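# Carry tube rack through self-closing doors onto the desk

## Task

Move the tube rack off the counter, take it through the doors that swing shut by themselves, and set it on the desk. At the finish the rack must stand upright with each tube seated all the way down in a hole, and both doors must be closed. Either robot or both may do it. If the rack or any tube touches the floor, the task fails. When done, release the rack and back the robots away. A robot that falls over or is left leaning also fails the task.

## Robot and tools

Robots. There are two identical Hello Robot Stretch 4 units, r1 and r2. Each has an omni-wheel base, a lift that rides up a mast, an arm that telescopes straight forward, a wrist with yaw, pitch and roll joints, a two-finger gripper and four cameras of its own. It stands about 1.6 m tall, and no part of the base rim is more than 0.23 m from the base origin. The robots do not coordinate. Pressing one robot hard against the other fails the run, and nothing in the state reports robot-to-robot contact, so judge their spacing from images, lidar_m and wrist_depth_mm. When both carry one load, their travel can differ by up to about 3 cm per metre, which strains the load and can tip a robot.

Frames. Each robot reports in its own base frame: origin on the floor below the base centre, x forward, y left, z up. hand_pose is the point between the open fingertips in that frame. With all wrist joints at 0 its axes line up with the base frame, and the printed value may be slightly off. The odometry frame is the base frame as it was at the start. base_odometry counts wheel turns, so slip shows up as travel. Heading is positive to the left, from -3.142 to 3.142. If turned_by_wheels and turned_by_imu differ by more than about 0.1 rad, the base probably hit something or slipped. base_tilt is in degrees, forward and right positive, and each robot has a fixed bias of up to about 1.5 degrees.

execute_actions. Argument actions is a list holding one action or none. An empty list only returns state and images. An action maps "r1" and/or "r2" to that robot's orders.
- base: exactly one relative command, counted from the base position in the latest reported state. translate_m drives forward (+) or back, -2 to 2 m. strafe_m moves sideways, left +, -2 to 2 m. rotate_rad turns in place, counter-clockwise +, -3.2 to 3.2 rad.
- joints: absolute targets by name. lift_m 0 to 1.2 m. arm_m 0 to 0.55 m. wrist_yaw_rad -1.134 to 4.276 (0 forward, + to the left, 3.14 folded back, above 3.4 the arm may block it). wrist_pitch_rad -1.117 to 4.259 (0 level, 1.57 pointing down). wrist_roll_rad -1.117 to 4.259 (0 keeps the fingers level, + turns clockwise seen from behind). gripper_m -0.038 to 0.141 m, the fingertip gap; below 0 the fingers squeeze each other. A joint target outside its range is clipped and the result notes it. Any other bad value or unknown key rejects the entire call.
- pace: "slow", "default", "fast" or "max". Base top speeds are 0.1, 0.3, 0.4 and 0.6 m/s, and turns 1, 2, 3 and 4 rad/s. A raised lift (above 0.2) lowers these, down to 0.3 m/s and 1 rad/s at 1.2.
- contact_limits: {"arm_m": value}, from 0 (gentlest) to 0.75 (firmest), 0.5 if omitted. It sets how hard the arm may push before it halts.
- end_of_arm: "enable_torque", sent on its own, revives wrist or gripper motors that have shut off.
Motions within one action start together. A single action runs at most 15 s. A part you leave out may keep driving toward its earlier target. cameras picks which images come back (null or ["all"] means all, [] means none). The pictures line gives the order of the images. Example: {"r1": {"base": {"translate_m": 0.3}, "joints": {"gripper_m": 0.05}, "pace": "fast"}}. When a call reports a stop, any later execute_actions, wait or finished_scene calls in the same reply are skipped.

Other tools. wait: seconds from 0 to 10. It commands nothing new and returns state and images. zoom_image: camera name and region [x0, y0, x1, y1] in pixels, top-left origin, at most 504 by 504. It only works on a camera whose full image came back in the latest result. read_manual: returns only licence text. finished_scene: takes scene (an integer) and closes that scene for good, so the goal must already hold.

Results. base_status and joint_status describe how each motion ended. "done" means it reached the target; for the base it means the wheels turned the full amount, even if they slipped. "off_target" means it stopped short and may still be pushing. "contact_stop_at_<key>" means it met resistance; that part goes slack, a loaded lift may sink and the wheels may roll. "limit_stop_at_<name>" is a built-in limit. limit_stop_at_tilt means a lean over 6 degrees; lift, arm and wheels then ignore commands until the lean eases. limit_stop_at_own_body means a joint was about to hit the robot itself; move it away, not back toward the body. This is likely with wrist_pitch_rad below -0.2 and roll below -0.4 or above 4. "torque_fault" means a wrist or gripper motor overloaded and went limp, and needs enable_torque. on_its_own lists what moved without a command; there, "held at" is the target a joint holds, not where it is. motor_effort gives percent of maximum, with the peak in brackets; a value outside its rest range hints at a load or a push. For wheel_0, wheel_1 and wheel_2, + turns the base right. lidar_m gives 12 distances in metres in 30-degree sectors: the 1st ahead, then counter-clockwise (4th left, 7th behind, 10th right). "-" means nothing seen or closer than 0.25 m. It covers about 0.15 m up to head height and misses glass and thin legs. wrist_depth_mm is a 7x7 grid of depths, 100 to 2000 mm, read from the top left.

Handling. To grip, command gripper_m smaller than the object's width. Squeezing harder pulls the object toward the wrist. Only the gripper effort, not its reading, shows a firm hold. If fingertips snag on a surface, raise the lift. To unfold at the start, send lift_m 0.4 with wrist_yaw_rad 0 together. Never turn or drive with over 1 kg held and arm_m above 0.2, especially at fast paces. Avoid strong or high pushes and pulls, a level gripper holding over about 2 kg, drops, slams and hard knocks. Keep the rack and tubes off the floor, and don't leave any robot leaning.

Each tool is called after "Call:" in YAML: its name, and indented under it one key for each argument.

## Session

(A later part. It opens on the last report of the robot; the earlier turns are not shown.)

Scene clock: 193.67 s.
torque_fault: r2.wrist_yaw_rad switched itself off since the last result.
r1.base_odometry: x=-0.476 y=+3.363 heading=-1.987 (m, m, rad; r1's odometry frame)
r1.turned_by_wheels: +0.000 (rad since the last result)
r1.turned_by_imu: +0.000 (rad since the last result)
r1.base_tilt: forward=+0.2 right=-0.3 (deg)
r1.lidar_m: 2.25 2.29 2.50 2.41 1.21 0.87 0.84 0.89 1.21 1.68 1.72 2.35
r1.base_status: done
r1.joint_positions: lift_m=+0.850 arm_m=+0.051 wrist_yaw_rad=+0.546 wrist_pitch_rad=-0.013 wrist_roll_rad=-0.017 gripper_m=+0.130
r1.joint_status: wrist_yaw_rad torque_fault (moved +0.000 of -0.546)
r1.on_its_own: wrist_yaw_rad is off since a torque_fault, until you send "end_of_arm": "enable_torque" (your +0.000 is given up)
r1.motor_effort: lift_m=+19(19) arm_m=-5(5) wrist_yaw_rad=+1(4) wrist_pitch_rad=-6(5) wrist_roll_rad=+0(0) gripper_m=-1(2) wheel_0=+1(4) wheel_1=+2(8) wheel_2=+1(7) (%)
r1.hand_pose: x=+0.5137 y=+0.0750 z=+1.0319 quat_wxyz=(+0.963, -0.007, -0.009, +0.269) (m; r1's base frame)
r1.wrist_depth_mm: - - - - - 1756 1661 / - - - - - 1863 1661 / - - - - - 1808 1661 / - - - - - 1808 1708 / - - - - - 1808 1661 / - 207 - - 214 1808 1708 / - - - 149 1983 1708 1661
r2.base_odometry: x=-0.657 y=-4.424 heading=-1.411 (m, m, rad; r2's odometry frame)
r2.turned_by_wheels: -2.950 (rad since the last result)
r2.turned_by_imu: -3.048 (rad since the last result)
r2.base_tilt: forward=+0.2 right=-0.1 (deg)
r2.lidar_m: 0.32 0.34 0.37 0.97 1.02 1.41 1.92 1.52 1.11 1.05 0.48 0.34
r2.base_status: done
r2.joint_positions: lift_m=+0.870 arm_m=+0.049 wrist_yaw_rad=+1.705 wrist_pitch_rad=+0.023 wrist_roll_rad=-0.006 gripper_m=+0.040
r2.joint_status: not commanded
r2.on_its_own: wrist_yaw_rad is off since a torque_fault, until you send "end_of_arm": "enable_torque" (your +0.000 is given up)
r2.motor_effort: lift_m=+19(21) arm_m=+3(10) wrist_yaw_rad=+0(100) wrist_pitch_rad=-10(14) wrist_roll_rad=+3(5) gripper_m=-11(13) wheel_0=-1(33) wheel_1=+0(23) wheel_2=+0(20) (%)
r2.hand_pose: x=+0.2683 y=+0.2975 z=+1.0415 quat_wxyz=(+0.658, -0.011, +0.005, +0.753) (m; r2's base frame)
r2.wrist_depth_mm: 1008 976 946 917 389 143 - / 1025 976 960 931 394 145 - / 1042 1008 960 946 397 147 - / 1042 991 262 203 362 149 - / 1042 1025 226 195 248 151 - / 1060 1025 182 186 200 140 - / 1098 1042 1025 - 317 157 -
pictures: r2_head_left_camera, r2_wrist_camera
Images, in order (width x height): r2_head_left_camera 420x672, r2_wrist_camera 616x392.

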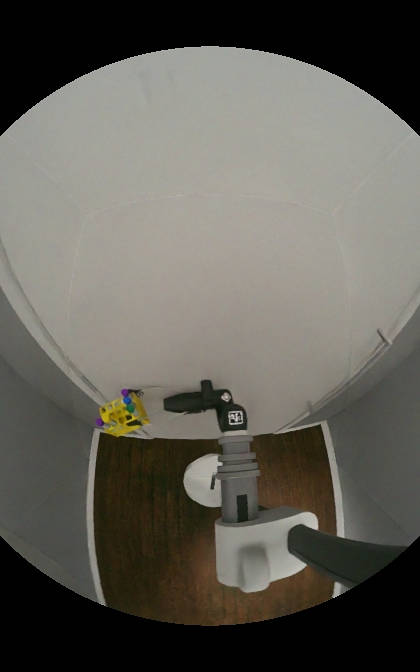

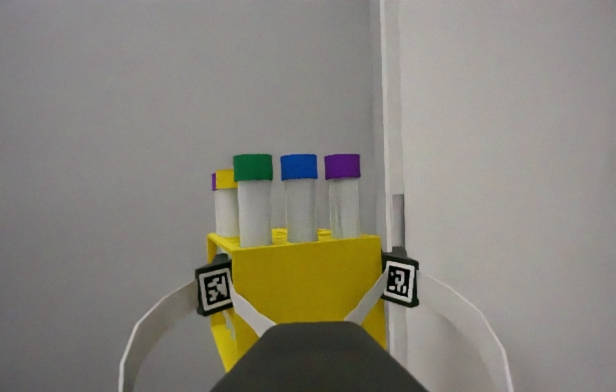

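Survived.

Call:
execute_actions:
  actions:
    - {"r2":{"end_of_arm":"enable_torque"},"r1":{"end_of_arm":"enable_torque"}}
  cameras: []

Call:
execute_actions:
  actions:
    - {"r2":{"base":{"translate_m":-1.9},"joints":{"gripper_m":0.02}},"r1":{"joints":{"wrist_yaw_rad":0}}}
  cameras: []

Call:
execute_actions:
  actions:
    - {"r2":{"joints":{"wrist_yaw_rad":0},"pace":"slow"}}
  cameras: ["r2_head_left_camera"]

Scene clock: 195.00 s.
r1.base_odometry: x=-0.476 y=+3.363 heading=-1.987 (m, m, rad; r1's odometry frame)
r1.turned_by_wheels: +0.000 (rad since the last result)
r1.turned_by_imu: +0.000 (rad since the last result)
r1.base_tilt: forward=+0.2 right=-0.3 (deg)
r1.lidar_m: 2.25 2.33 2.52 2.41 1.24 0.89 0.84 0.88 1.21 1.68 1.73 2.37
r1.base_status: not commanded
r1.joint_positions: lift_m=+0.850 arm_m=+0.051 wrist_yaw_rad=+0.546 wrist_pitch_rad=-0.013 wrist_roll_rad=-0.017 gripper_m=+0.130
r1.joint_status: not commanded
r1.end_of_arm: enable_torque: each motor that was off is on again
r1.on_its_own: wrist_yaw_rad is held at +0.546, not at your +0.000, since a torque_fault
r1.motor_effort: lift_m=+19(19) arm_m=-5(5) wrist_yaw_rad=-1(2) wrist_pitch_rad=-6(6) wrist_roll_rad=+1(0) gripper_m=-1(5) wheel_0=+1(1) wheel_1=+2(2) wheel_2=+1(1) (%)
r1.hand_pose: x=+0.5137 y=+0.0750 z=+1.0319 quat_wxyz=(+0.963, -0.007, -0.009, +0.269) (m; r1's base frame)
r1.wrist_depth_mm: - - - - - 1756 1618 / - - - - 1983 1808 1708 / - - - - - 1863 1708 / - - - - - 1808 1661 / - - - - - 1808 1661 / - 208 - - 214 1756 1708 / - - - 149 1983 1756 1661
r2.base_odometry: x=-0.657 y=-4.424 heading=-1.411 (m, m, rad; r2's odometry frame)
r2.turned_by_wheels: +0.000 (rad since the last result)
r2.turned_by_imu: -0.001 (rad since the last result)
r2.base_tilt: forward=+0.2 right=-0.3 (deg)
r2.lidar_m: 0.32 0.34 0.36 0.99 1.03 1.40 1.92 1.53 1.10 1.04 0.48 0.34
r2.base_status: not commanded
r2.joint_positions: lift_m=+0.870 arm_m=+0.049 wrist_yaw_rad=+1.705 wrist_pitch_rad=+0.023 wrist_roll_rad=-0.006 gripper_m=+0.040
r2.joint_status: not commanded
r2.end_of_arm: enable_torque: each motor that was off is on again
r2.on_its_own: wrist_yaw_rad is held at +1.705, not at your +0.000, since a torque_fault
r2.motor_effort: lift_m=+20(20) arm_m=+3(3) wrist_yaw_rad=+0(1) wrist_pitch_rad=-9(9) wrist_roll_rad=+4(4) gripper_m=-10(14) wheel_0=-1(2) wheel_1=+0(0) wheel_2=+1(0) (%)
r2.hand_pose: x=+0.2683 y=+0.2975 z=+1.0415 quat_wxyz=(+0.658, -0.011, +0.005, +0.753) (m; r2's base frame)
r2.wrist_depth_mm: 1008 976 946 917 392 144 - / 1025 991 946 931 394 146 - / 1042 991 976 931 397 147 - / 1042 1008 281 204 362 150 - / 1060 1008 226 194 249 152 - / 1060 1025 182 186 200 140 - / 1078 1042 1008 - 317 157 -
pictures: none
No camera images: the call's "cameras" was empty. Leave "cameras" out to get every camera's image.

Scene clock: 202.80 s.
r1.base_odometry: x=-0.476 y=+3.363 heading=-1.987 (m, m, rad; r1's odometry frame)
r1.turned_by_wheels: +0.000 (rad since the last result)
r1.turned_by_imu: -0.002 (rad since the last result)
r1.base_tilt: forward=+0.2 right=-0.3 (deg)
r1.lidar_m: 2.06 1.97 2.50 2.41 1.22 0.87 0.84 0.89 1.23 1.67 1.73 2.38
r1.base_status: not commanded
r1.joint_positions: lift_m=+0.850 arm_m=+0.051 wrist_yaw_rad=+0.000 wrist_pitch_rad=-0.013 wrist_roll_rad=-0.017 gripper_m=+0.130
r1.joint_status: all done
r1.motor_effort: lift_m=+19(19) arm_m=-5(5) wrist_yaw_rad=-4(4) wrist_pitch_rad=-5(6) wrist_roll_rad=+0(1) gripper_m=+3(1) wheel_0=+1(1) wheel_1=+2(2) wheel_2=+1(0) (%)
r1.hand_pose: x=+0.5103 y=-0.0873 z=+1.0319 quat_wxyz=(+1.000, -0.009, -0.006, +0.000) (m; r1's base frame)
r1.wrist_depth_mm: 1983 1708 1983 - - - - / - 1661 1863 - - - - / - 1756 1983 - - - - / - 1708 1921 - - - - / - 1708 1808 - - - - / 1983 208 1808 - 215 - - / - 1708 1756 149 - - -
r2.base_odometry: x=-0.959 y=-2.548 heading=-1.411 (m, m, rad; r2's odometry frame)
r2.turned_by_wheels: +0.000 (rad since the last result)
r2.turned_by_imu: -0.005 (rad since the last result)
r2.base_tilt: forward=+0.1 right=+0.1 (deg)
r2.lidar_m: 2.20 0.36 0.35 0.34 0.37 0.36 0.26 0.25 0.26 0.36 1.12 1.52
r2.base_status: done
r2.joint_positions: lift_m=+0.870 arm_m=+0.050 wrist_yaw_rad=+1.705 wrist_pitch_rad=+0.023 wrist_roll_rad=-0.006 gripper_m=+0.020
r2.joint_status: all done
r2.on_its_own: wrist_yaw_rad is held at +1.705, not at your +0.000, since a torque_fault
r2.motor_effort: lift_m=+18(19) arm_m=+2(3) wrist_yaw_rad=+1(11) wrist_pitch_rad=-10(12) wrist_roll_rad=+4(5) gripper_m=-19(17) wheel_0=-1(10) wheel_1=-1(18) wheel_2=+0(17) (%)
r2.hand_pose: x=+0.2684 y=+0.2975 z=+1.0416 quat_wxyz=(+0.658, -0.011, +0.005, +0.753) (m; r2's base frame)
r2.wrist_depth_mm: 338 480 798 904 878 854 831 / 340 473 798 904 891 854 842 / 342 469 715 904 891 866 854 / 345 466 252 198 891 866 854 / 347 466 195 190 211 878 866 / 349 392 175 182 194 866 866 / 353 455 585 - 904 891 866
pictures: none
No camera images: the call's "cameras" was empty. Leave "cameras" out to get every camera's image.

Scene clock: 204.53 s.
r1.base_odometry: x=-0.476 y=+3.363 heading=-1.987 (m, m, rad; r1's odometry frame)
r1.turned_by_wheels: +0.000 (rad since the last result)
r1.turned_by_imu: -0.001 (rad since the last result)
r1.base_tilt: forward=+0.2 right=-0.3 (deg)
r1.lidar_m: 2.14 2.11 2.51 2.42 1.23 0.88 0.83 0.88 1.20 1.69 1.73 2.38
r1.base_status: not commanded
r1.joint_positions: lift_m=+0.850 arm_m=+0.051 wrist_yaw_rad=+0.000 wrist_pitch_rad=-0.013 wrist_roll_rad=-0.017 gripper_m=+0.130
r1.joint_status: not commanded
r1.motor_effort: lift_m=+19(19) arm_m=-5(5) wrist_yaw_rad=-4(1) wrist_pitch_rad=-6(6) wrist_roll_rad=+1(0) gripper_m=+1(2) wheel_0=+1(1) wheel_1=+2(2) wheel_2=+1(1) (%)
r1.hand_pose: x=+0.5103 y=-0.0873 z=+1.0319 quat_wxyz=(+1.000, -0.009, -0.006, +0.000) (m; r1's base frame)
r1.wrist_depth_mm: - 1808 1921 - - - - / 1983 1808 1863 - - - - / - 1756 1921 - - - - / - 1808 1863 - - - - / - 1756 1921 - - - - / - 207 1863 1921 214 - - / 1983 1808 1863 149 - - -
r2.base_odometry: x=-0.959 y=-2.548 heading=-1.411 (m, m, rad; r2's odometry frame)
r2.turned_by_wheels: +0.000 (rad since the last result)
r2.turned_by_imu: -0.010 (rad since the last result)
r2.base_tilt: forward=+0.1 right=-0.1 (deg)
r2.lidar_m: 0.47 1.42 1.00 0.35 0.37 0.25 0.25 - 0.25 0.34 1.13 1.50
r2.base_status: not commanded
r2.joint_positions: lift_m=+0.870 arm_m=+0.049 wrist_yaw_rad=+0.000 wrist_pitch_rad=+0.023 wrist_roll_rad=-0.006 gripper_m=+0.020
r2.joint_status: all done
r2.motor_effort: lift_m=+19(19) arm_m=+3(3) wrist_yaw_rad=-1(15) wrist_pitch_rad=-9(10) wrist_roll_rad=+4(4) gripper_m=-16(16) wheel_0=-1(7) wheel_1=-1(9) wheel_2=+3(13) (%)
r2.hand_pose: x=+0.5088 y=-0.0873 z=+1.0415 quat_wxyz=(+1.000, -0.003, +0.011, +0.000) (m; r2's base frame)
r2.wrist_depth_mm: 1576 1863 1921 1863 1921 1921 1336 / 1576 1921 1863 1921 1921 1921 1336 / 1537 1863 1921 1921 1921 1921 1366 / 1537 1921 252 198 1983 1983 1366 / 1537 1983 192 190 211 - 1366 / 1537 1983 176 182 195 1756 1397 / 1499 1921 - - - 1921 1397
pictures: r2_head_left_camera
Images, in order (width x height): r2_head_left_camera 420x672.

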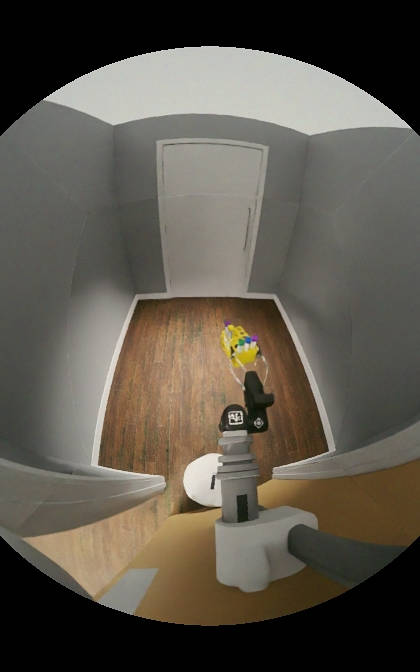

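Continue back, then strafe right.

Call:
execute_actions:
  actions:
    - {"r2":{"base":{"translate_m":-0.75},"pace":"slow"}}
  cameras: []

Call:
execute_actions:
  actions:
    - {"r2":{"base":{"strafe_m":-0.6},"joints":{"wrist_yaw_rad":1.6},"pace":"slow"}}
  cameras: ["r2_head_left_camera","r1_head_camera"]

Scene clock: 214.27 s.
r1.base_odometry: x=-0.476 y=+3.363 heading=-1.987 (m, m, rad; r1's odometry frame)
r1.turned_by_wheels: +0.000 (rad since the last result)
r1.turned_by_imu: -0.003 (rad since the last result)
r1.base_tilt: forward=+0.2 right=-0.2 (deg)
r1.lidar_m: 1.48 1.50 2.52 2.42 1.22 0.88 0.84 0.87 1.20 1.69 1.74 2.37
r1.base_status: not commanded
r1.joint_positions: lift_m=+0.850 arm_m=+0.051 wrist_yaw_rad=+0.000 wrist_pitch_rad=-0.013 wrist_roll_rad=-0.017 gripper_m=+0.130
r1.joint_status: not commanded
r1.motor_effort: lift_m=+19(19) arm_m=-5(5) wrist_yaw_rad=-2(1) wrist_pitch_rad=-5(6) wrist_roll_rad=+0(0) gripper_m=-1(0) wheel_0=+1(1) wheel_1=+2(2) wheel_2=+1(1) (%)
r1.hand_pose: x=+0.5103 y=-0.0873 z=+1.0319 quat_wxyz=(+1.000, -0.009, -0.006, +0.000) (m; r1's base frame)
r1.wrist_depth_mm: - 1983 1397 - - - - / - 1336 1397 - - - - / 1983 - 1397 - - - - / 1921 1255 1397 - - - - / 1983 - 1430 - - - - / 1983 208 1308 1983 213 - - / 1983 1618 1205 149 - - -
r2.base_odometry: x=-1.078 y=-1.808 heading=-1.411 (m, m, rad; r2's odometry frame)
r2.turned_by_wheels: +0.000 (rad since the last result)
r2.turned_by_imu: +0.001 (rad since the last result)
r2.base_tilt: forward=+0.1 right=+0.0 (deg)
r2.lidar_m: 0.46 0.71 0.88 1.95 2.04 2.63 1.50 1.44 - 0.25 0.25 0.47
r2.base_status: done
r2.joint_positions: lift_m=+0.870 arm_m=+0.049 wrist_yaw_rad=+0.000 wrist_pitch_rad=+0.023 wrist_roll_rad=-0.006 gripper_m=+0.020
r2.joint_status: not commanded
r2.motor_effort: lift_m=+20(19) arm_m=+3(3) wrist_yaw_rad=+1(0) wrist_pitch_rad=-9(9) wrist_roll_rad=+4(4) gripper_m=-14(16) wheel_0=+0(2) wheel_1=-3(4) wheel_2=+1(11) (%)
r2.hand_pose: x=+0.5088 y=-0.0874 z=+1.0415 quat_wxyz=(+1.000, -0.003, +0.011, +0.000) (m; r2's base frame)
r2.wrist_depth_mm: 1537 - - - - - 1397 / 1537 - - - - - 1397 / 1499 - - - - - 1397 / 1499 - 253 198 - - 1397 / 1464 - 192 190 211 - 1430 / 1464 1921 176 182 195 1756 1430 / 1464 1921 - - - 1921 1430
pictures: none
No camera images: the call's "cameras" was empty. Leave "cameras" out to get every camera's image.

Scene clock: 220.50 s.
r1.base_odometry: x=-0.476 y=+3.363 heading=-1.987 (m, m, rad; r1's odometry frame)
r1.turned_by_wheels: +0.000 (rad since the last result)
r1.turned_by_imu: -0.002 (rad since the last result)
r1.base_tilt: forward=+0.2 right=-0.3 (deg)
r1.lidar_m: 1.38 2.40 2.51 2.41 1.24 0.90 0.85 0.86 1.22 1.68 1.73 2.36
r1.base_status: not commanded
r1.joint_positions: lift_m=+0.850 arm_m=+0.051 wrist_yaw_rad=+0.000 wrist_pitch_rad=-0.013 wrist_roll_rad=-0.017 gripper_m=+0.130
r1.joint_status: not commanded
r1.motor_effort: lift_m=+19(19) arm_m=-5(5) wrist_yaw_rad=-2(1) wrist_pitch_rad=-6(6) wrist_roll_rad=+0(1) gripper_m=-1(3) wheel_0=+1(1) wheel_1=+2(2) wheel_2=+1(1) (%)
r1.hand_pose: x=+0.5103 y=-0.0873 z=+1.0319 quat_wxyz=(+1.000, -0.009, -0.006, +0.000) (m; r1's base frame)
r1.wrist_depth_mm: 1983 - - 1397 - - - / 1983 - - 1336 - - - / - - - 1430 - - - / 1921 - - 1205 - - - / 1983 - - 1308 - - - / 1983 208 - 1336 215 - - / 1983 - - 149 - - -
r2.base_odometry: x=-1.493 y=-1.855 heading=-1.319 (m, m, rad; r2's odometry frame)
r2.turned_by_wheels: +0.092 (rad since the last result)
r2.turned_by_imu: +0.107 (rad since the last result)
r2.base_tilt: forward=+0.3 right=-0.1 (deg)
r2.lidar_m: 0.52 1.00 0.39 2.36 2.53 2.50 1.40 2.62 0.25 - 0.25 0.25
r2.base_status: strafe_m contact_stop (by the wheels' count: -0.417 of -0.600)
r2.joint_positions: lift_m=+0.870 arm_m=+0.049 wrist_yaw_rad=+1.600 wrist_pitch_rad=+0.023 wrist_roll_rad=-0.006 gripper_m=+0.020
r2.joint_status: all done
r2.on_its_own: the wheels are slack since a contact_stop
r2.motor_effort: lift_m=+19(19) arm_m=+3(3) wrist_yaw_rad=+0(4) wrist_pitch_rad=-9(9) wrist_roll_rad=+5(4) gripper_m=-16(19) wheel_0=+0(35) wheel_1=+0(29) wheel_2=+0(4) (%)
r2.hand_pose: x=+0.2993 y=+0.2908 z=+1.0416 quat_wxyz=(+0.697, -0.010, +0.006, +0.717) (m; r2's base frame)
r2.wrist_depth_mm: - - - - - 1042 640 / - - - - - 1060 640 / - - - - - 1078 640 / - - 252 200 - 1098 654 / - - 189 190 211 1098 654 / - - 176 182 195 866 661 / - - - - - 1138 668
pictures: r1_head_camera, r2_head_left_camera
Images, in order (width x height): r1_head_camera 420x560, r2_head_left_camera 420x672.

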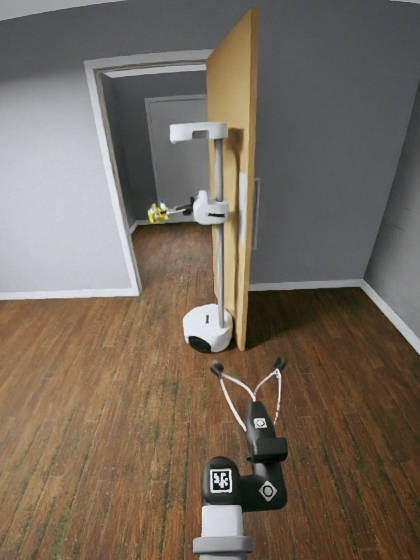

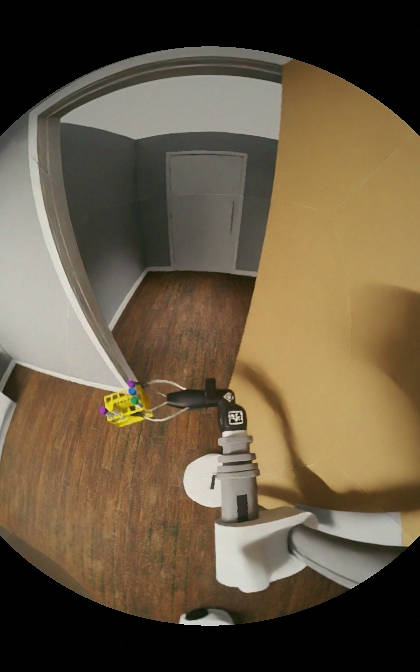

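Call:
execute_actions:
  actions:
    - {"r2":{"base":{"strafe_m":0.05},"joints":{"wrist_yaw_rad":0},"pace":"slow"},"r1":{"base":{"translate_m":1.0},"joints":{"wrist_yaw_rad":3.1}}}
  cameras: []

Call:
execute_actions:
  actions:
    - {"r2":{"base":{"rotate_rad":-0.1}},"r1":{"base":{"strafe_m":0.0}}}
  cameras: []

Call:
execute_actions:
  actions:
    - {"r2":{"base":{"translate_m":1.9}},"r1":{"base":{"translate_m":1.9}}}
  cameras: ["r2_head_left_camera","r1_head_left_camera"]

Scene clock: 227.50 s.
r1.base_odometry: x=-0.880 y=+2.448 heading=-1.987 (m, m, rad; r1's odometry frame)
r1.turned_by_wheels: +0.000 (rad since the last result)
r1.turned_by_imu: -0.006 (rad since the last result)
r1.base_tilt: forward=+0.2 right=-0.2 (deg)
r1.lidar_m: 0.39 0.39 1.82 2.41 2.54 1.95 1.82 1.93 1.72 1.64 1.75 0.43
r1.base_status: done
r1.joint_positions: lift_m=+0.850 arm_m=+0.051 wrist_yaw_rad=+3.100 wrist_pitch_rad=-0.013 wrist_roll_rad=-0.017 gripper_m=+0.130
r1.joint_status: all done
r1.motor_effort: lift_m=+19(19) arm_m=-5(5) wrist_yaw_rad=-2(3) wrist_pitch_rad=-4(6) wrist_roll_rad=+0(1) gripper_m=-3(2) wheel_0=-1(3) wheel_1=-2(6) wheel_2=+0(9) (%)
r1.hand_pose: x=-0.0629 y=+0.0994 z=+1.0320 quat_wxyz=(+0.021, +0.006, -0.009, +1.000) (m; r1's base frame)
r1.wrist_depth_mm: - 185 - - - - - / - 146 - - - - - / 104 138 241 - - - - / 117 181 325 - - - - / 265 1983 - - - - - / - 208 - - 214 - - / 1983 1983 1983 149 - - -
r2.base_odometry: x=-1.445 y=-1.842 heading=-1.319 (m, m, rad; r2's odometry frame)
r2.turned_by_wheels: +0.000 (rad since the last result)
r2.turned_by_imu: -0.002 (rad since the last result)
r2.base_tilt: forward=+0.2 right=-0.2 (deg)
r2.lidar_m: 0.47 0.95 1.07 2.32 2.49 2.52 0.35 0.43 0.25 - 0.25 0.25
r2.base_status: done
r2.joint_positions: lift_m=+0.870 arm_m=+0.049 wrist_yaw_rad=+0.000 wrist_pitch_rad=+0.023 wrist_roll_rad=-0.006 gripper_m=+0.020
r2.joint_status: all done
r2.motor_effort: lift_m=+19(19) arm_m=+3(3) wrist_yaw_rad=+1(11) wrist_pitch_rad=-9(9) wrist_roll_rad=+4(4) gripper_m=-15(17) wheel_0=+2(4) wheel_1=+0(5) wheel_2=+0(0) (%)
r2.hand_pose: x=+0.5088 y=-0.0873 z=+1.0416 quat_wxyz=(+1.000, -0.003, +0.011, +0.000) (m; r2's base frame)
r2.wrist_depth_mm: 1708 - - - 336 187 142 / 1756 - - - 343 189 144 / 1708 - - - 347 191 145 / 1708 - 253 200 357 193 146 / 1708 - 191 190 211 196 147 / 1708 - 176 182 195 166 149 / 1661 - - - 304 201 150
pictures: none
No camera images: the call's "cameras" was empty. Leave "cameras" out to get every camera's image.

Scene clock: 228.23 s.
r1.base_odometry: x=-0.880 y=+2.448 heading=-1.987 (m, m, rad; r1's odometry frame)
r1.turned_by_wheels: +0.000 (rad since the last result)
r1.turned_by_imu: +0.000 (rad since the last result)
r1.base_tilt: forward=+0.2 right=-0.2 (deg)
r1.lidar_m: 0.38 0.39 1.80 2.43 2.54 1.95 1.84 1.93 1.72 1.64 1.74 0.41
r1.base_status: done
r1.joint_positions: lift_m=+0.850 arm_m=+0.051 wrist_yaw_rad=+3.100 wrist_pitch_rad=-0.013 wrist_roll_rad=-0.017 gripper_m=+0.130
r1.joint_status: not commanded
r1.motor_effort: lift_m=+19(19) arm_m=-5(5) wrist_yaw_rad=-3(1) wrist_pitch_rad=-5(5) wrist_roll_rad=+0(0) gripper_m=-4(1) wheel_0=+0(0) wheel_1=+0(3) wheel_2=+0(0) (%)
r1.hand_pose: x=-0.0629 y=+0.0994 z=+1.0320 quat_wxyz=(+0.021, +0.006, -0.009, +1.000) (m; r1's base frame)
r1.wrist_depth_mm: - 185 - - - - - / - 146 - - - - - / 104 138 242 - - - - / 117 181 327 - - - - / 265 - 1921 - - - - / 1921 208 - - 215 - - / 1983 1983 - 149 - - -
r2.base_odometry: x=-1.445 y=-1.842 heading=-1.418 (m, m, rad; r2's odometry frame)
r2.turned_by_wheels: -0.099 (rad since the last result)
r2.turned_by_imu: -0.101 (rad since the last result)
r2.base_tilt: forward=+0.2 right=-0.2 (deg)
r2.lidar_m: 0.46 0.99 0.97 2.33 2.42 2.56 0.34 0.34 0.25 - 0.25 0.25
r2.base_status: done
r2.joint_positions: lift_m=+0.870 arm_m=+0.049 wrist_yaw_rad=+0.008 wrist_pitch_rad=+0.023 wrist_roll_rad=-0.006 gripper_m=+0.020
r2.joint_status: not commanded
r2.on_its_own: wrist_yaw_rad is at rest, and its effort (-24) is outside its rest range (-13 to +13)
r2.motor_effort: lift_m=+20(20) arm_m=+3(4) wrist_yaw_rad=-24(23) wrist_pitch_rad=-9(9) wrist_roll_rad=+5(4) gripper_m=-17(16) wheel_0=+8(10) wheel_1=+1(2) wheel_2=+5(9) (%)
r2.hand_pose: x=+0.5095 y=-0.0850 z=+1.0416 quat_wxyz=(+1.000, -0.003, +0.011, +0.004) (m; r2's base frame)
r2.wrist_depth_mm: - - - - 204 127 - / - - - - 207 128 - / 1921 - - - 211 130 - / 1863 - 250 200 215 131 - / 1921 - 182 190 198 133 - / 1863 - 176 183 188 133 - / 1863 - 1921 - 191 137 108
pictures: none
No camera images: the call's "cameras" was empty. Leave "cameras" out to get every camera's image.

Scene clock: 233.07 s.
r1.base_odometry: x=-1.108 y=+1.697 heading=-1.961 (m, m, rad; r1's odometry frame)
r1.turned_by_wheels: +0.027 (rad since the last result)
r1.turned_by_imu: +0.097 (rad since the last result)
r1.base_tilt: forward=+0.2 right=-0.3 (deg)
r1.lidar_m: 0.27 0.26 0.86 2.29 2.49 2.66 2.60 0.27 0.25 - 0.25 0.25
r1.base_status: translate_m contact_stop (by the wheels' count: +0.785 of +1.900)
r1.joint_positions: lift_m=+0.850 arm_m=+0.051 wrist_yaw_rad=+3.100 wrist_pitch_rad=-0.013 wrist_roll_rad=-0.017 gripper_m=+0.130
r1.joint_status: not commanded
r1.on_its_own: the wheels are slack since a contact_stop
r1.motor_effort: lift_m=+19(19) arm_m=-4(5) wrist_yaw_rad=-1(0) wrist_pitch_rad=-5(6) wrist_roll_rad=+0(0) gripper_m=+1(3) wheel_0=+0(39) wheel_1=+0(22) wheel_2=+1(32) (%)
r1.hand_pose: x=-0.0630 y=+0.0993 z=+1.0320 quat_wxyz=(+0.021, +0.006, -0.009, +1.000) (m; r1's base frame)
r1.wrist_depth_mm: - 185 - - - - - / - 146 - - - - - / 104 138 240 - - - - / 117 181 325 - - - - / 264 - - - - - - / 496 208 - - 215 - - / 484 - - 149 - - -
r2.base_odometry: x=-1.319 y=-2.476 heading=-1.241 (m, m, rad; r2's odometry frame)
r2.turned_by_wheels: +0.176 (rad since the last result)
r2.turned_by_imu: +0.312 (rad since the last result)
r2.base_tilt: forward=+0.1 right=-0.2 (deg)
r2.lidar_m: 0.47 1.38 0.59 2.29 2.66 0.25 0.25 0.25 0.25 0.25 0.29 1.81
r2.base_status: translate_m contact_stop (by the wheels' count: +0.647 of +1.900)
r2.joint_positions: lift_m=+0.870 arm_m=+0.049 wrist_yaw_rad=+0.000 wrist_pitch_rad=+0.023 wrist_roll_rad=-0.006 gripper_m=+0.020
r2.joint_status: not commanded
r2.on_its_own: the wheels are slack since a contact_stop
r2.motor_effort: lift_m=+18(20) arm_m=+3(3) wrist_yaw_rad=+0(75) wrist_pitch_rad=-10(12) wrist_roll_rad=+4(5) gripper_m=-19(24) wheel_0=+0(37) wheel_1=+0(23) wheel_2=+0(31) (%)
r2.hand_pose: x=+0.5088 y=-0.0874 z=+1.0416 quat_wxyz=(+1.000, -0.003, +0.011, +0.000) (m; r2's base frame)
r2.wrist_depth_mm: 1255 1661 - - 1983 1863 1756 / 1255 1618 - - - 1808 1808 / 1281 1618 - - - 1863 1756 / 1281 1618 254 201 - 1863 1756 / 1229 1618 193 191 - 1921 1808 / 1229 1499 176 183 197 1863 1863 / 1255 1618 1921 - - 1921 1808
pictures: r1_head_left_camera, r2_head_left_camera
Images, in order (width x height): r1_head_left_camera 420x672, r2_head_left_camera 420x672.

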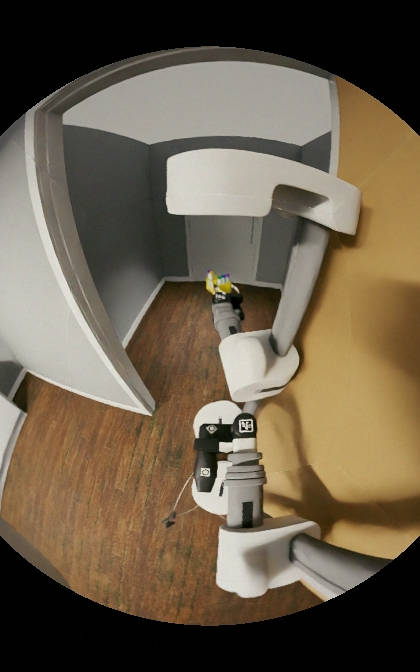

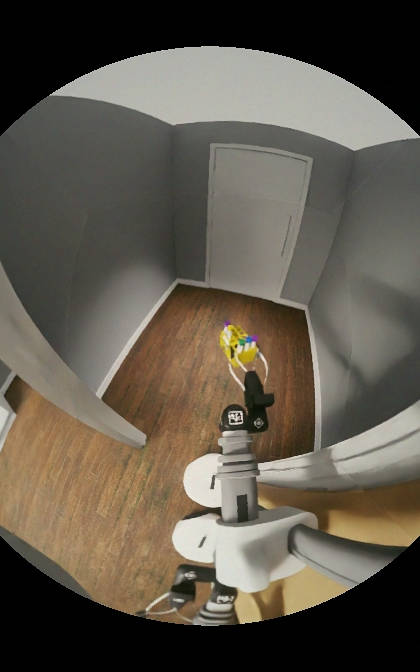

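Call:
execute_actions:
  actions:
    - {"r2":{"base":{"strafe_m":0.15},"pace":"slow"},"r1":{"base":{"translate_m":-0.05},"pace":"slow"}}
  cameras: []

Call:
execute_actions:
  actions:
    - {"r2":{"base":{"translate_m":0.9}}}
  cameras: []

Call:
execute_actions:
  actions:
    - {"r2":{"base":{"rotate_rad":-0.27}},"r1":{"base":{"strafe_m":0.17},"pace":"slow"}}
  cameras: []

Call:
execute_actions:
  actions:
    - {"r2":{"base":{"strafe_m":-0.9}},"r1":{"base":{"translate_m":1.0},"pace":"default"}}
  cameras: ["r2_head_left_camera","r1_head_left_camera"]

Scene clock: 237.20 s.
r1.base_odometry: x=-1.089 y=+1.743 heading=-1.960 (m, m, rad; r1's odometry frame)
r1.turned_by_wheels: +0.000 (rad since the last result)
r1.turned_by_imu: -0.001 (rad since the last result)
r1.base_tilt: forward=+0.2 right=-0.3 (deg)
r1.lidar_m: 0.31 0.31 0.90 2.26 2.44 2.62 2.56 0.28 0.25 - 0.25 0.26
r1.base_status: done
r1.joint_positions: lift_m=+0.850 arm_m=+0.051 wrist_yaw_rad=+3.100 wrist_pitch_rad=-0.013 wrist_roll_rad=-0.017 gripper_m=+0.130
r1.joint_status: not commanded
r1.motor_effort: lift_m=+19(19) arm_m=-4(4) wrist_yaw_rad=+0(2) wrist_pitch_rad=-4(5) wrist_roll_rad=+0(0) gripper_m=+0(1) wheel_0=+0(0) wheel_1=-2(1) wheel_2=+3(7) (%)
r1.hand_pose: x=-0.0630 y=+0.0993 z=+1.0320 quat_wxyz=(+0.021, +0.006, -0.009, +1.000) (m; r1's base frame)
r1.wrist_depth_mm: - 185 - - - - - / - 146 - - - - - / 104 138 241 - - - - / 117 181 325 - - - - / 264 - - - - - - / - 208 - - 215 - - / - - - 148 - - -
r2.base_odometry: x=-1.177 y=-2.428 heading=-1.241 (m, m, rad; r2's odometry frame)
r2.turned_by_wheels: +0.000 (rad since the last result)
r2.turned_by_imu: -0.001 (rad since the last result)
r2.base_tilt: forward=+0.2 right=-0.1 (deg)
r2.lidar_m: 0.45 1.20 0.45 2.13 2.47 0.46 0.28 0.28 0.33 0.33 1.15 2.13
r2.base_status: done
r2.joint_positions: lift_m=+0.870 arm_m=+0.049 wrist_yaw_rad=+0.000 wrist_pitch_rad=+0.023 wrist_roll_rad=-0.006 gripper_m=+0.020
r2.joint_status: not commanded
r2.motor_effort: lift_m=+19(19) arm_m=+3(3) wrist_yaw_rad=+0(1) wrist_pitch_rad=-9(9) wrist_roll_rad=+5(4) gripper_m=-16(20) wheel_0=+1(7) wheel_1=+2(4) wheel_2=+2(2) (%)
r2.hand_pose: x=+0.5088 y=-0.0874 z=+1.0416 quat_wxyz=(+1.000, -0.003, +0.011, +0.000) (m; r2's base frame)
r2.wrist_depth_mm: 1098 1464 - - - 1921 1808 / 1098 1430 - - - 1921 1756 / 1098 1430 1921 - - 1921 1808 / 1098 1464 254 200 - 1921 1808 / 1098 1430 193 191 - 1921 1808 / 1098 1281 176 183 197 1921 1863 / 1098 1430 1708 - - 1921 1863
pictures: none
No camera images: the call's "cameras" was empty. Leave "cameras" out to get every camera's image.

Scene clock: 241.70 s.
r1.base_odometry: x=-1.089 y=+1.743 heading=-1.960 (m, m, rad; r1's odometry frame)
r1.turned_by_wheels: +0.000 (rad since the last result)
r1.turned_by_imu: -0.001 (rad since the last result)
r1.base_tilt: forward=+0.2 right=-0.3 (deg)
r1.lidar_m: 1.19 0.88 0.88 2.28 2.47 2.60 2.55 0.30 0.25 - 0.25 0.27
r1.base_status: not commanded
r1.joint_positions: lift_m=+0.850 arm_m=+0.051 wrist_yaw_rad=+3.100 wrist_pitch_rad=-0.013 wrist_roll_rad=-0.017 gripper_m=+0.130
r1.joint_status: not commanded
r1.motor_effort: lift_m=+19(19) arm_m=-4(4) wrist_yaw_rad=-3(0) wrist_pitch_rad=-4(5) wrist_roll_rad=+0(0) gripper_m=-1(0) wheel_0=+0(0) wheel_1=-1(2) wheel_2=+3(2) (%)
r1.hand_pose: x=-0.0630 y=+0.0993 z=+1.0320 quat_wxyz=(+0.021, +0.006, -0.009, +1.000) (m; r1's base frame)
r1.wrist_depth_mm: - 185 - - - - - / - 146 - - - - - / 104 138 242 - - - - / 117 181 322 - - - - / 264 - - - - - - / - 208 - - 214 - - / - - - 149 - - -
r2.base_odometry: x=-0.886 y=-3.279 heading=-1.241 (m, m, rad; r2's odometry frame)
r2.turned_by_wheels: +0.000 (rad since the last result)
r2.turned_by_imu: -0.007 (rad since the last result)
r2.base_tilt: forward=+0.2 right=-0.1 (deg)
r2.lidar_m: 0.48 0.92 0.80 0.80 0.72 0.64 1.21 0.90 1.23 1.24 1.47 1.55
r2.base_status: done
r2.joint_positions: lift_m=+0.870 arm_m=+0.049 wrist_yaw_rad=+0.000 wrist_pitch_rad=+0.023 wrist_roll_rad=-0.006 gripper_m=+0.020
r2.joint_status: not commanded
r2.motor_effort: lift_m=+19(19) arm_m=+3(3) wrist_yaw_rad=+0(1) wrist_pitch_rad=-10(9) wrist_roll_rad=+5(4) gripper_m=-19(20) wheel_0=+0(7) wheel_1=+0(6) wheel_2=+2(9) (%)
r2.hand_pose: x=+0.5088 y=-0.0874 z=+1.0416 quat_wxyz=(+1.000, -0.003, +0.011, +0.000) (m; r2's base frame)
r2.wrist_depth_mm: 854 1118 1366 1308 1229 1138 1078 / 842 1118 1397 1308 1229 1138 1078 / 854 1098 1397 1308 1229 1160 1098 / 842 1118 254 200 1255 1182 1098 / 831 1098 193 191 1205 1160 1118 / 831 1008 176 183 197 1160 1118 / 842 1078 1308 - 1281 1205 1138
pictures: none
No camera images: the call's "cameras" was empty. Leave "cameras" out to get every camera's image.

Scene clock: 244.53 s.
r1.base_odometry: x=-0.932 y=+1.679 heading=-1.961 (m, m, rad; r1's odometry frame)
r1.turned_by_wheels: +0.000 (rad since the last result)
r1.turned_by_imu: +0.000 (rad since the last result)
r1.base_tilt: forward=+0.2 right=-0.3 (deg)
r1.lidar_m: 1.17 0.77 0.93 2.10 2.29 2.57 2.54 0.25 - - 0.25 0.40
r1.base_status: done
r1.joint_positions: lift_m=+0.850 arm_m=+0.051 wrist_yaw_rad=+3.100 wrist_pitch_rad=-0.013 wrist_roll_rad=-0.017 gripper_m=+0.130
r1.joint_status: not commanded
r1.motor_effort: lift_m=+19(19) arm_m=-4(4) wrist_yaw_rad=-3(2) wrist_pitch_rad=-5(5) wrist_roll_rad=+0(0) gripper_m=+0(4) wheel_0=+1(1) wheel_1=-1(9) wheel_2=+0(2) (%)
r1.hand_pose: x=-0.0630 y=+0.0993 z=+1.0320 quat_wxyz=(+0.021, +0.006, -0.009, +1.000) (m; r1's base frame)
r1.wrist_depth_mm: - 185 - - - - - / - 146 - - - - - / 104 138 241 - - - - / 117 181 325 - - - - / 264 - - - - - - / 397 208 - - 214 - - / 397 - - 149 - - -
r2.base_odometry: x=-0.886 y=-3.279 heading=-1.511 (m, m, rad; r2's odometry frame)
r2.turned_by_wheels: -0.270 (rad since the last result)
r2.turned_by_imu: -0.277 (rad since the last result)
r2.base_tilt: forward=+0.4 right=+0.0 (deg)
r2.lidar_m: 0.46 1.12 0.83 0.80 0.84 0.65 1.11 0.89 0.89 1.24 1.31 1.62
r2.base_status: done
r2.joint_positions: lift_m=+0.870 arm_m=+0.049 wrist_yaw_rad=+0.000 wrist_pitch_rad=+0.023 wrist_roll_rad=-0.006 gripper_m=+0.020
r2.joint_status: not commanded
r2.motor_effort: lift_m=+19(19) arm_m=+3(3) wrist_yaw_rad=+1(4) wrist_pitch_rad=-10(8) wrist_roll_rad=+4(5) gripper_m=-18(18) wheel_0=+0(9) wheel_1=+1(7) wheel_2=-2(7) (%)
r2.hand_pose: x=+0.5088 y=-0.0875 z=+1.0416 quat_wxyz=(+1.000, -0.003, +0.011, +0.000) (m; r2's base frame)
r2.wrist_depth_mm: 1229 1281 1255 1281 1281 1255 1229 / 1229 1281 1281 1255 1255 1255 1255 / 1229 1281 1281 1281 1281 1281 1281 / 1205 1308 253 199 1281 1281 1281 / 1205 1336 193 191 1281 1281 1281 / 1205 1308 176 183 197 1281 1308 / 1182 1366 1336 - 1336 1308 1308
pictures: none
No camera images: the call's "cameras" was empty. Leave "cameras" out to get every camera's image.

Scene clock: 249.33 s.
r1.base_odometry: x=-1.312 y=+0.753 heading=-1.960 (m, m, rad; r1's odometry frame)
r1.turned_by_wheels: +0.000 (rad since the last result)
r1.turned_by_imu: -0.005 (rad since the last result)
r1.base_tilt: forward=+0.2 right=-0.2 (deg)
r1.lidar_m: 1.93 1.38 1.06 0.84 0.46 0.35 0.32 0.38 0.50 0.60 0.54 1.10
r1.base_status: done
r1.joint_positions: lift_m=+0.850 arm_m=+0.051 wrist_yaw_rad=+3.100 wrist_pitch_rad=-0.013 wrist_roll_rad=-0.017 gripper_m=+0.130
r1.joint_status: not commanded
r1.motor_effort: lift_m=+19(19) arm_m=-4(4) wrist_yaw_rad=+0(1) wrist_pitch_rad=-5(5) wrist_roll_rad=+0(0) gripper_m=-1(1) wheel_0=+0(7) wheel_1=+0(7) wheel_2=+2(8) (%)
r1.hand_pose: x=-0.0630 y=+0.0994 z=+1.0320 quat_wxyz=(+0.021, +0.006, -0.009, +1.000) (m; r1's base frame)
r1.wrist_depth_mm: - 185 525 525 521 508 488 / - 146 521 521 517 512 488 / 104 138 241 517 517 508 477 / 117 181 324 521 517 517 484 / 265 512 525 517 517 504 488 / 517 208 517 517 215 517 496 / 517 521 517 149 521 512 496
r2.base_odometry: x=-1.784 y=-3.333 heading=-1.511 (m, m, rad; r2's odometry frame)
r2.turned_by_wheels: +0.000 (rad since the last result)
r2.turned_by_imu: -0.007 (rad since the last result)
r2.base_tilt: forward=+0.3 right=-0.2 (deg)
r2.lidar_m: 0.45 1.62 1.76 0.65 0.58 0.65 0.64 0.49 0.35 0.33 0.34 0.52
r2.base_status: done
r2.joint_positions: lift_m=+0.870 arm_m=+0.049 wrist_yaw_rad=+0.000 wrist_pitch_rad=+0.023 wrist_roll_rad=-0.006 gripper_m=+0.020
r2.joint_status: not commanded
r2.motor_effort: lift_m=+18(19) arm_m=+3(3) wrist_yaw_rad=+0(2) wrist_pitch_rad=-9(9) wrist_roll_rad=+4(4) gripper_m=-17(20) wheel_0=+0(8) wheel_1=+0(8) wheel_2=-1(1) (%)
r2.hand_pose: x=+0.5088 y=-0.0874 z=+1.0416 quat_wxyz=(+1.000, -0.003, +0.011, +0.000) (m; r2's base frame)
r2.wrist_depth_mm: 1255 1255 1229 1229 1205 597 407 / 1281 1281 1255 1255 1229 603 407 / 1281 1281 1281 1281 1255 609 413 / 1281 1281 254 201 1281 615 415 / 1308 1308 193 191 891 627 421 / 1308 1308 176 183 196 512 424 / 1336 1308 1336 - 1042 640 427
pictures: r1_head_left_camera, r2_head_left_camera
Images, in order (width x height): r1_head_left_camera 420x672, r2_head_left_camera 420x672.

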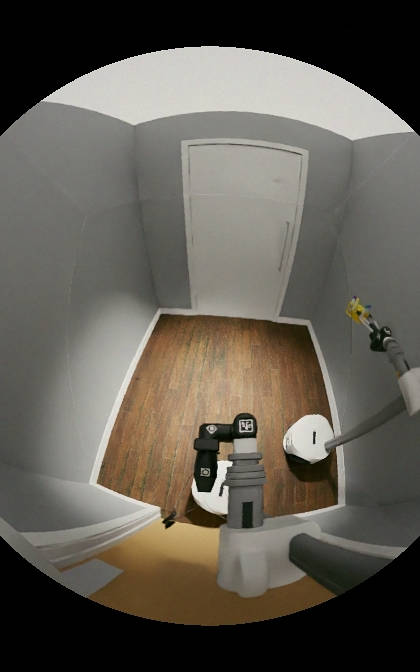

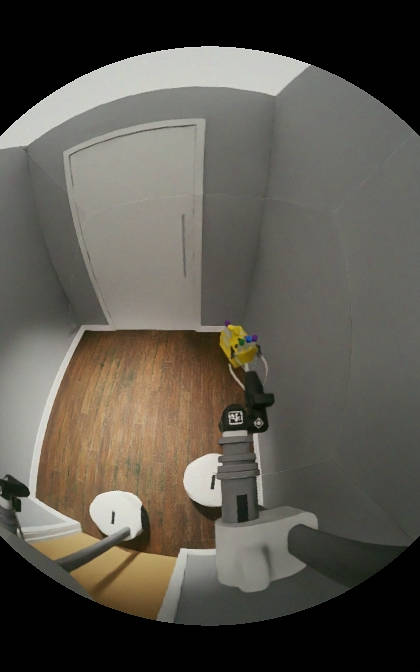

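Call:
execute_actions:
  actions:
    - {"r1":{"base":{"translate_m":1.1},"joints":{"wrist_yaw_rad":0}}}
  cameras: []

Call:
execute_actions:
  actions:
    - {"r1":{"base":{"rotate_rad":-0.6}}}
  cameras: ["r1_wrist_camera","r1_head_camera"]

Scene clock: 255.50 s.
r1.base_odometry: x=-1.730 y=-0.264 heading=-1.960 (m, m, rad; r1's odometry frame)
r1.turned_by_wheels: +0.000 (rad since the last result)
r1.turned_by_imu: -0.006 (rad since the last result)
r1.base_tilt: forward=+0.2 right=-0.3 (deg)
r1.lidar_m: 0.82 0.88 0.96 0.93 1.00 1.40 1.44 0.84 0.78 0.80 1.11 0.84
r1.base_status: done
r1.joint_positions: lift_m=+0.850 arm_m=+0.051 wrist_yaw_rad=+0.000 wrist_pitch_rad=-0.013 wrist_roll_rad=-0.017 gripper_m=+0.130
r1.joint_status: all done
r1.motor_effort: lift_m=+19(19) arm_m=-4(4) wrist_yaw_rad=+0(9) wrist_pitch_rad=-4(5) wrist_roll_rad=+0(0) gripper_m=-2(2) wheel_0=+1(6) wheel_1=+1(9) wheel_2=-1(9) (%)
r1.hand_pose: x=+0.5101 y=-0.0874 z=+1.0320 quat_wxyz=(+1.000, -0.009, -0.007, +0.000) (m; r1's base frame)
r1.wrist_depth_mm: 591 585 574 574 564 554 544 / 585 585 574 569 564 554 549 / 597 585 580 569 559 549 549 / 585 585 580 564 559 549 549 / 591 580 574 564 559 549 549 / 585 208 569 569 216 544 549 / 591 580 569 149 554 554 544
r2.base_odometry: x=-1.784 y=-3.333 heading=-1.511 (m, m, rad; r2's odometry frame)
r2.turned_by_wheels: +0.000 (rad since the last result)
r2.turned_by_imu: -0.003 (rad since the last result)
r2.base_tilt: forward=+0.3 right=-0.1 (deg)
r2.lidar_m: 0.45 0.84 0.83 1.70 1.02 0.65 0.65 0.49 0.35 0.34 0.36 0.50
r2.base_status: not commanded
r2.joint_positions: lift_m=+0.870 arm_m=+0.049 wrist_yaw_rad=+0.000 wrist_pitch_rad=+0.023 wrist_roll_rad=-0.006 gripper_m=+0.020
r2.joint_status: not commanded
r2.motor_effort: lift_m=+19(18) arm_m=+3(3) wrist_yaw_rad=+0(1) wrist_pitch_rad=-10(9) wrist_roll_rad=+4(4) gripper_m=-17(16) wheel_0=+0(0) wheel_1=+0(0) wheel_2=-1(1) (%)
r2.hand_pose: x=+0.5088 y=-0.0874 z=+1.0416 quat_wxyz=(+1.000, -0.003, +0.011, +0.000) (m; r2's base frame)
r2.wrist_depth_mm: 1255 1255 1255 1255 1205 591 407 / 1281 1255 1255 1255 1229 603 410 / 1281 1281 1281 1281 1255 609 410 / 1281 1308 253 200 1281 615 415 / 1308 1281 193 191 891 621 418 / 1336 1308 176 183 197 517 424 / 1336 1336 1281 - 1042 640 430
pictures: none
No camera images: the call's "cameras" was empty. Leave "cameras" out to get every camera's image.

Scene clock: 256.87 s.
r1.base_odometry: x=-1.730 y=-0.264 heading=-2.560 (m, m, rad; r1's odometry frame)
r1.turned_by_wheels: -0.600 (rad since the last result)
r1.turned_by_imu: -0.603 (rad since the last result)
r1.base_tilt: forward=+0.2 right=-0.2 (deg)
r1.lidar_m: 0.88 0.82 0.89 0.97 0.91 0.95 1.34 1.42 0.86 0.82 0.77 1.18
r1.base_status: done
r1.joint_positions: lift_m=+0.850 arm_m=+0.051 wrist_yaw_rad=+0.000 wrist_pitch_rad=-0.013 wrist_roll_rad=-0.017 gripper_m=+0.130
r1.joint_status: not commanded
r1.motor_effort: lift_m=+19(19) arm_m=-4(4) wrist_yaw_rad=-2(2) wrist_pitch_rad=-4(5) wrist_roll_rad=+1(0) gripper_m=+2(3) wheel_0=+1(9) wheel_1=+1(5) wheel_2=-1(5) (%)
r1.hand_pose: x=+0.5101 y=-0.0874 z=+1.0320 quat_wxyz=(+1.000, -0.009, -0.007, +0.000) (m; r1's base frame)
r1.wrist_depth_mm: 549 603 676 759 904 991 854 / 539 603 683 768 904 991 866 / 539 597 676 759 891 1008 842 / 535 591 676 768 917 991 854 / 539 597 668 759 866 1008 866 / 535 208 654 768 214 991 866 / 539 580 654 149 866 991 854
r2.base_odometry: x=-1.784 y=-3.333 heading=-1.511 (m, m, rad; r2's odometry frame)
r2.turned_by_wheels: +0.000 (rad since the last result)
r2.turned_by_imu: -0.001 (rad since the last result)
r2.base_tilt: forward=+0.2 right=-0.2 (deg)
r2.lidar_m: 0.46 0.85 0.85 1.70 1.02 0.65 0.64 0.48 0.35 0.33 0.35 0.52
r2.base_status: not commanded
r2.joint_positions: lift_m=+0.870 arm_m=+0.049 wrist_yaw_rad=+0.000 wrist_pitch_rad=+0.023 wrist_roll_rad=-0.006 gripper_m=+0.020
r2.joint_status: not commanded
r2.motor_effort: lift_m=+19(19) arm_m=+3(3) wrist_yaw_rad=+0(1) wrist_pitch_rad=-9(10) wrist_roll_rad=+4(4) gripper_m=-15(20) wheel_0=+0(0) wheel_1=+0(0) wheel_2=-1(1) (%)
r2.hand_pose: x=+0.5088 y=-0.0874 z=+1.0416 quat_wxyz=(+1.000, -0.003, +0.011, +0.000) (m; r2's base frame)
r2.wrist_depth_mm: 1255 1255 1255 1229 1205 597 407 / 1281 1281 1255 1255 1255 603 407 / 1308 1255 1281 1281 1255 609 413 / 1308 1308 253 200 1255 615 415 / 1308 1308 193 191 891 621 418 / 1336 1308 176 183 196 517 421 / 1336 1336 1308 - 1042 640 430
pictures: r1_head_camera, r1_wrist_camera
Images, in order (width x height): r1_head_camera 420x560, r1_wrist_camera 616x392.

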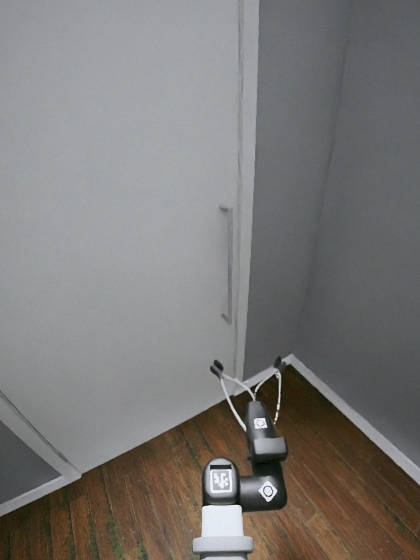

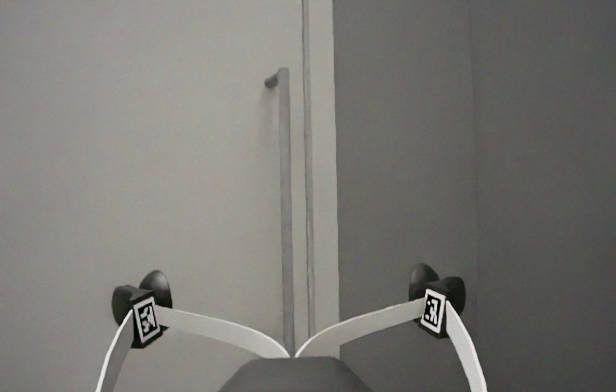

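Call:
execute_actions:
  actions:
    - {"r1":{"base":{"strafe_m":0.03},"joints":{"arm_m":0.51}}}
  cameras: []

Call:
execute_actions:
  actions:
    - {"r1":{"joints":{"gripper_m":-0.035}}}
  cameras: ["r1_wrist_camera"]

Call:
execute_actions:
  actions:
    - {"r1":{"joints":{"arm_m":0.05,"wrist_yaw_rad":-0.2},"pace":"slow"}}
  cameras: []

Call:
execute_actions:
  actions:
    - {"r1":{"base":{"translate_m":-0.55},"joints":{"wrist_yaw_rad":0.2},"pace":"slow"}}
  cameras: ["r1_head_left_camera","r2_head_left_camera"]

Scene clock: 261.33 s.
r1.base_odometry: x=-1.713 y=-0.289 heading=-2.562 (m, m, rad; r1's odometry frame)
r1.turned_by_wheels: -0.001 (rad since the last result)
r1.turned_by_imu: -0.003 (rad since the last result)
r1.base_tilt: forward=+0.0 right=-0.2 (deg)
r1.lidar_m: 0.86 0.81 0.88 0.93 0.90 0.95 1.32 1.41 0.90 0.85 0.80 1.20
r1.base_status: done
r1.joint_positions: lift_m=+0.850 arm_m=+0.507 wrist_yaw_rad=-0.005 wrist_pitch_rad=-0.010 wrist_roll_rad=-0.018 gripper_m=+0.130
r1.joint_status: all done
r1.motor_effort: lift_m=+19(19) arm_m=+16(22) wrist_yaw_rad=+13(13) wrist_pitch_rad=-13(17) wrist_roll_rad=+3(3) gripper_m=-1(4) wheel_0=+0(7) wheel_1=+4(12) wheel_2=-18(18) (%)
r1.hand_pose: x=+0.9661 y=-0.0888 z=+1.0310 quat_wxyz=(+1.000, -0.009, -0.005, -0.002) (m; r1's base frame)
r1.wrist_depth_mm: 205 227 257 281 324 418 512 / 206 228 255 279 322 413 508 / 204 227 255 279 322 410 504 / 203 226 256 274 319 407 504 / 202 226 254 273 314 404 496 / 200 196 254 272 214 404 496 / 197 220 239 156 319 404 496
r2.base_odometry: x=-1.784 y=-3.333 heading=-1.511 (m, m, rad; r2's odometry frame)
r2.turned_by_wheels: +0.000 (rad since the last result)
r2.turned_by_imu: -0.002 (rad since the last result)
r2.base_tilt: forward=+0.3 right=-0.1 (deg)
r2.lidar_m: 0.46 0.88 0.88 1.69 1.02 0.66 0.63 0.48 0.36 0.33 0.36 0.51
r2.base_status: not commanded
r2.joint_positions: lift_m=+0.870 arm_m=+0.049 wrist_yaw_rad=+0.000 wrist_pitch_rad=+0.023 wrist_roll_rad=-0.006 gripper_m=+0.020
r2.joint_status: not commanded
r2.motor_effort: lift_m=+19(19) arm_m=+3(3) wrist_yaw_rad=+1(0) wrist_pitch_rad=-9(9) wrist_roll_rad=+5(4) gripper_m=-18(17) wheel_0=+0(0) wheel_1=+0(0) wheel_2=-1(1) (%)
r2.hand_pose: x=+0.5088 y=-0.0874 z=+1.0416 quat_wxyz=(+1.000, -0.003, +0.011, +0.000) (m; r2's base frame)
r2.wrist_depth_mm: 1255 1255 1255 1229 1205 597 407 / 1255 1281 1255 1255 1229 603 410 / 1281 1281 1255 1281 1281 609 410 / 1308 1281 254 200 1255 615 415 / 1308 1308 193 191 891 627 421 / 1336 1308 176 183 197 517 424 / 1336 1308 1336 - 1042 640 427
pictures: none
No camera images: the call's "cameras" was empty. Leave "cameras" out to get every camera's image.

Scene clock: 263.77 s.
r1.base_odometry: x=-1.713 y=-0.289 heading=-2.564 (m, m, rad; r1's odometry frame)
r1.turned_by_wheels: -0.002 (rad since the last result)
r1.turned_by_imu: -0.004 (rad since the last result)
r1.base_tilt: forward=+0.2 right=-0.3 (deg)
r1.lidar_m: 0.85 0.80 0.85 0.92 0.89 0.94 1.31 1.41 0.89 0.84 0.82 1.15
r1.base_status: not commanded
r1.joint_positions: lift_m=+0.850 arm_m=+0.510 wrist_yaw_rad=-0.015 wrist_pitch_rad=-0.014 wrist_roll_rad=-0.017 gripper_m=-0.034
r1.joint_status: all done
r1.on_its_own: wrist_yaw_rad is at rest, and its effort (+43) is outside its rest range (-13 to +13)
r1.motor_effort: lift_m=+19(19) arm_m=+1(16) wrist_yaw_rad=+43(68) wrist_pitch_rad=-3(15) wrist_roll_rad=+0(2) gripper_m=-27(30) wheel_0=-20(30) wheel_1=-10(14) wheel_2=-11(19) (%)
r1.hand_pose: x=+0.9679 y=-0.0916 z=+1.0322 quat_wxyz=(+1.000, -0.009, -0.007, -0.007) (m; r1's base frame)
r1.wrist_depth_mm: 195 216 244 265 317 413 521 / 195 215 244 265 315 407 512 / 193 216 244 264 314 404 504 / 193 215 244 268 310 404 508 / 193 215 243 270 310 404 504 / 193 214 206 202 180 402 504 / 193 202 233 201 307 154 504
r2.base_odometry: x=-1.784 y=-3.333 heading=-1.511 (m, m, rad; r2's odometry frame)
r2.turned_by_wheels: +0.000 (rad since the last result)
r2.turned_by_imu: -0.001 (rad since the last result)
r2.base_tilt: forward=+0.1 right=+0.0 (deg)
r2.lidar_m: 0.47 0.90 0.87 1.70 1.02 0.66 0.65 0.50 0.35 0.33 0.34 0.49
r2.base_status: not commanded
r2.joint_positions: lift_m=+0.870 arm_m=+0.049 wrist_yaw_rad=+0.000 wrist_pitch_rad=+0.023 wrist_roll_rad=-0.006 gripper_m=+0.020
r2.joint_status: not commanded
r2.motor_effort: lift_m=+19(19) arm_m=+3(3) wrist_yaw_rad=+0(1) wrist_pitch_rad=-9(10) wrist_roll_rad=+4(4) gripper_m=-17(18) wheel_0=-1(0) wheel_1=+0(0) wheel_2=-1(1) (%)
r2.hand_pose: x=+0.5088 y=-0.0874 z=+1.0416 quat_wxyz=(+1.000, -0.003, +0.011, +0.000) (m; r2's base frame)
r2.wrist_depth_mm: 1255 1255 1255 1255 1205 597 404 / 1255 1281 1281 1255 1229 597 407 / 1281 1281 1281 1255 1255 609 413 / 1308 1281 253 199 1281 609 418 / 1308 1308 193 191 891 627 415 / 1336 1308 176 183 197 512 424 / 1336 1308 1336 - 1042 640 427
pictures: r1_wrist_camera
Images, in order (width x height): r1_wrist_camera 616x392.

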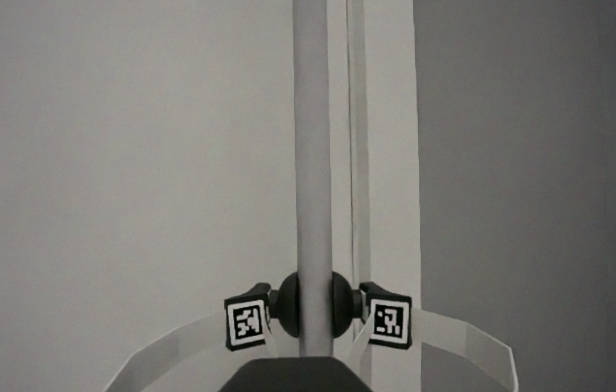

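Scene clock: 269.63 s.
torque_fault: r1.wrist_yaw_rad switched itself off since the last result.
r1.base_odometry: x=-1.713 y=-0.289 heading=-2.560 (m, m, rad; r1's odometry frame)
r1.turned_by_wheels: +0.003 (rad since the last result)
r1.turned_by_imu: -0.092 (rad since the last result)
r1.base_tilt: forward=+0.2 right=-0.3 (deg)
r1.lidar_m: 0.46 0.49 0.66 0.96 0.87 0.91 1.15 1.45 1.01 0.90 0.84 0.47
r1.base_status: not commanded
r1.joint_positions: lift_m=+0.850 arm_m=+0.051 wrist_yaw_rad=-0.414 wrist_pitch_rad=-0.012 wrist_roll_rad=-0.017 gripper_m=-0.034
r1.joint_status: wrist_yaw_rad torque_fault (moved -0.400 of -0.185); the others done
r1.on_its_own: wrist_yaw_rad is off since a torque_fault, until you send "end_of_arm": "enable_torque" (your -0.200 is given up)
r1.motor_effort: lift_m=+19(19) arm_m=-7(11) wrist_yaw_rad=-1(93) wrist_pitch_rad=-9(11) wrist_roll_rad=-1(0) gripper_m=-25(33) wheel_0=-1(29) wheel_1=+1(10) wheel_2=+0(14) (%)
r1.hand_pose: x=+0.4510 y=-0.1961 z=+1.0316 quat_wxyz=(+0.979, -0.009, -0.004, -0.206) (m; r1's base frame)
r1.wrist_depth_mm: 212 233 259 293 1008 891 809 / 213 234 258 277 1008 891 831 / 211 234 260 277 991 904 820 / 211 232 258 277 991 891 820 / 211 231 258 274 991 891 831 / 211 230 184 206 181 904 809 / 210 151 247 208 1008 842 820
r2.base_odometry: x=-1.784 y=-3.333 heading=-1.511 (m, m, rad; r2's odometry frame)
r2.turned_by_wheels: +0.000 (rad since the last result)
r2.turned_by_imu: -0.002 (rad since the last result)
r2.base_tilt: forward=+0.2 right=-0.3 (deg)
r2.lidar_m: 0.45 0.93 0.91 1.70 1.01 0.65 0.65 0.48 0.35 0.32 0.36 0.50
r2.base_status: not commanded
r2.joint_positions: lift_m=+0.870 arm_m=+0.049 wrist_yaw_rad=+0.000 wrist_pitch_rad=+0.023 wrist_roll_rad=-0.006 gripper_m=+0.020
r2.joint_status: not commanded
r2.motor_effort: lift_m=+19(19) arm_m=+3(3) wrist_yaw_rad=+0(0) wrist_pitch_rad=-10(9) wrist_roll_rad=+5(4) gripper_m=-17(17) wheel_0=+0(1) wheel_1=+0(0) wheel_2=-1(1) (%)
r2.hand_pose: x=+0.5088 y=-0.0874 z=+1.0416 quat_wxyz=(+1.000, -0.003, +0.011, +0.000) (m; r2's base frame)
r2.wrist_depth_mm: 866 - - 1255 1205 591 410 / 891 - - 1255 1229 603 407 / 917 - - 1255 1281 609 415 / 904 798 253 199 1281 615 415 / 946 831 193 191 891 621 418 / 991 778 176 183 197 517 424 / 1008 831 1921 - 1042 640 424
pictures: none
No camera images: the call's "cameras" was empty. Leave "cameras" out to get every camera's image.

not run: a stop came earlier in this reply.


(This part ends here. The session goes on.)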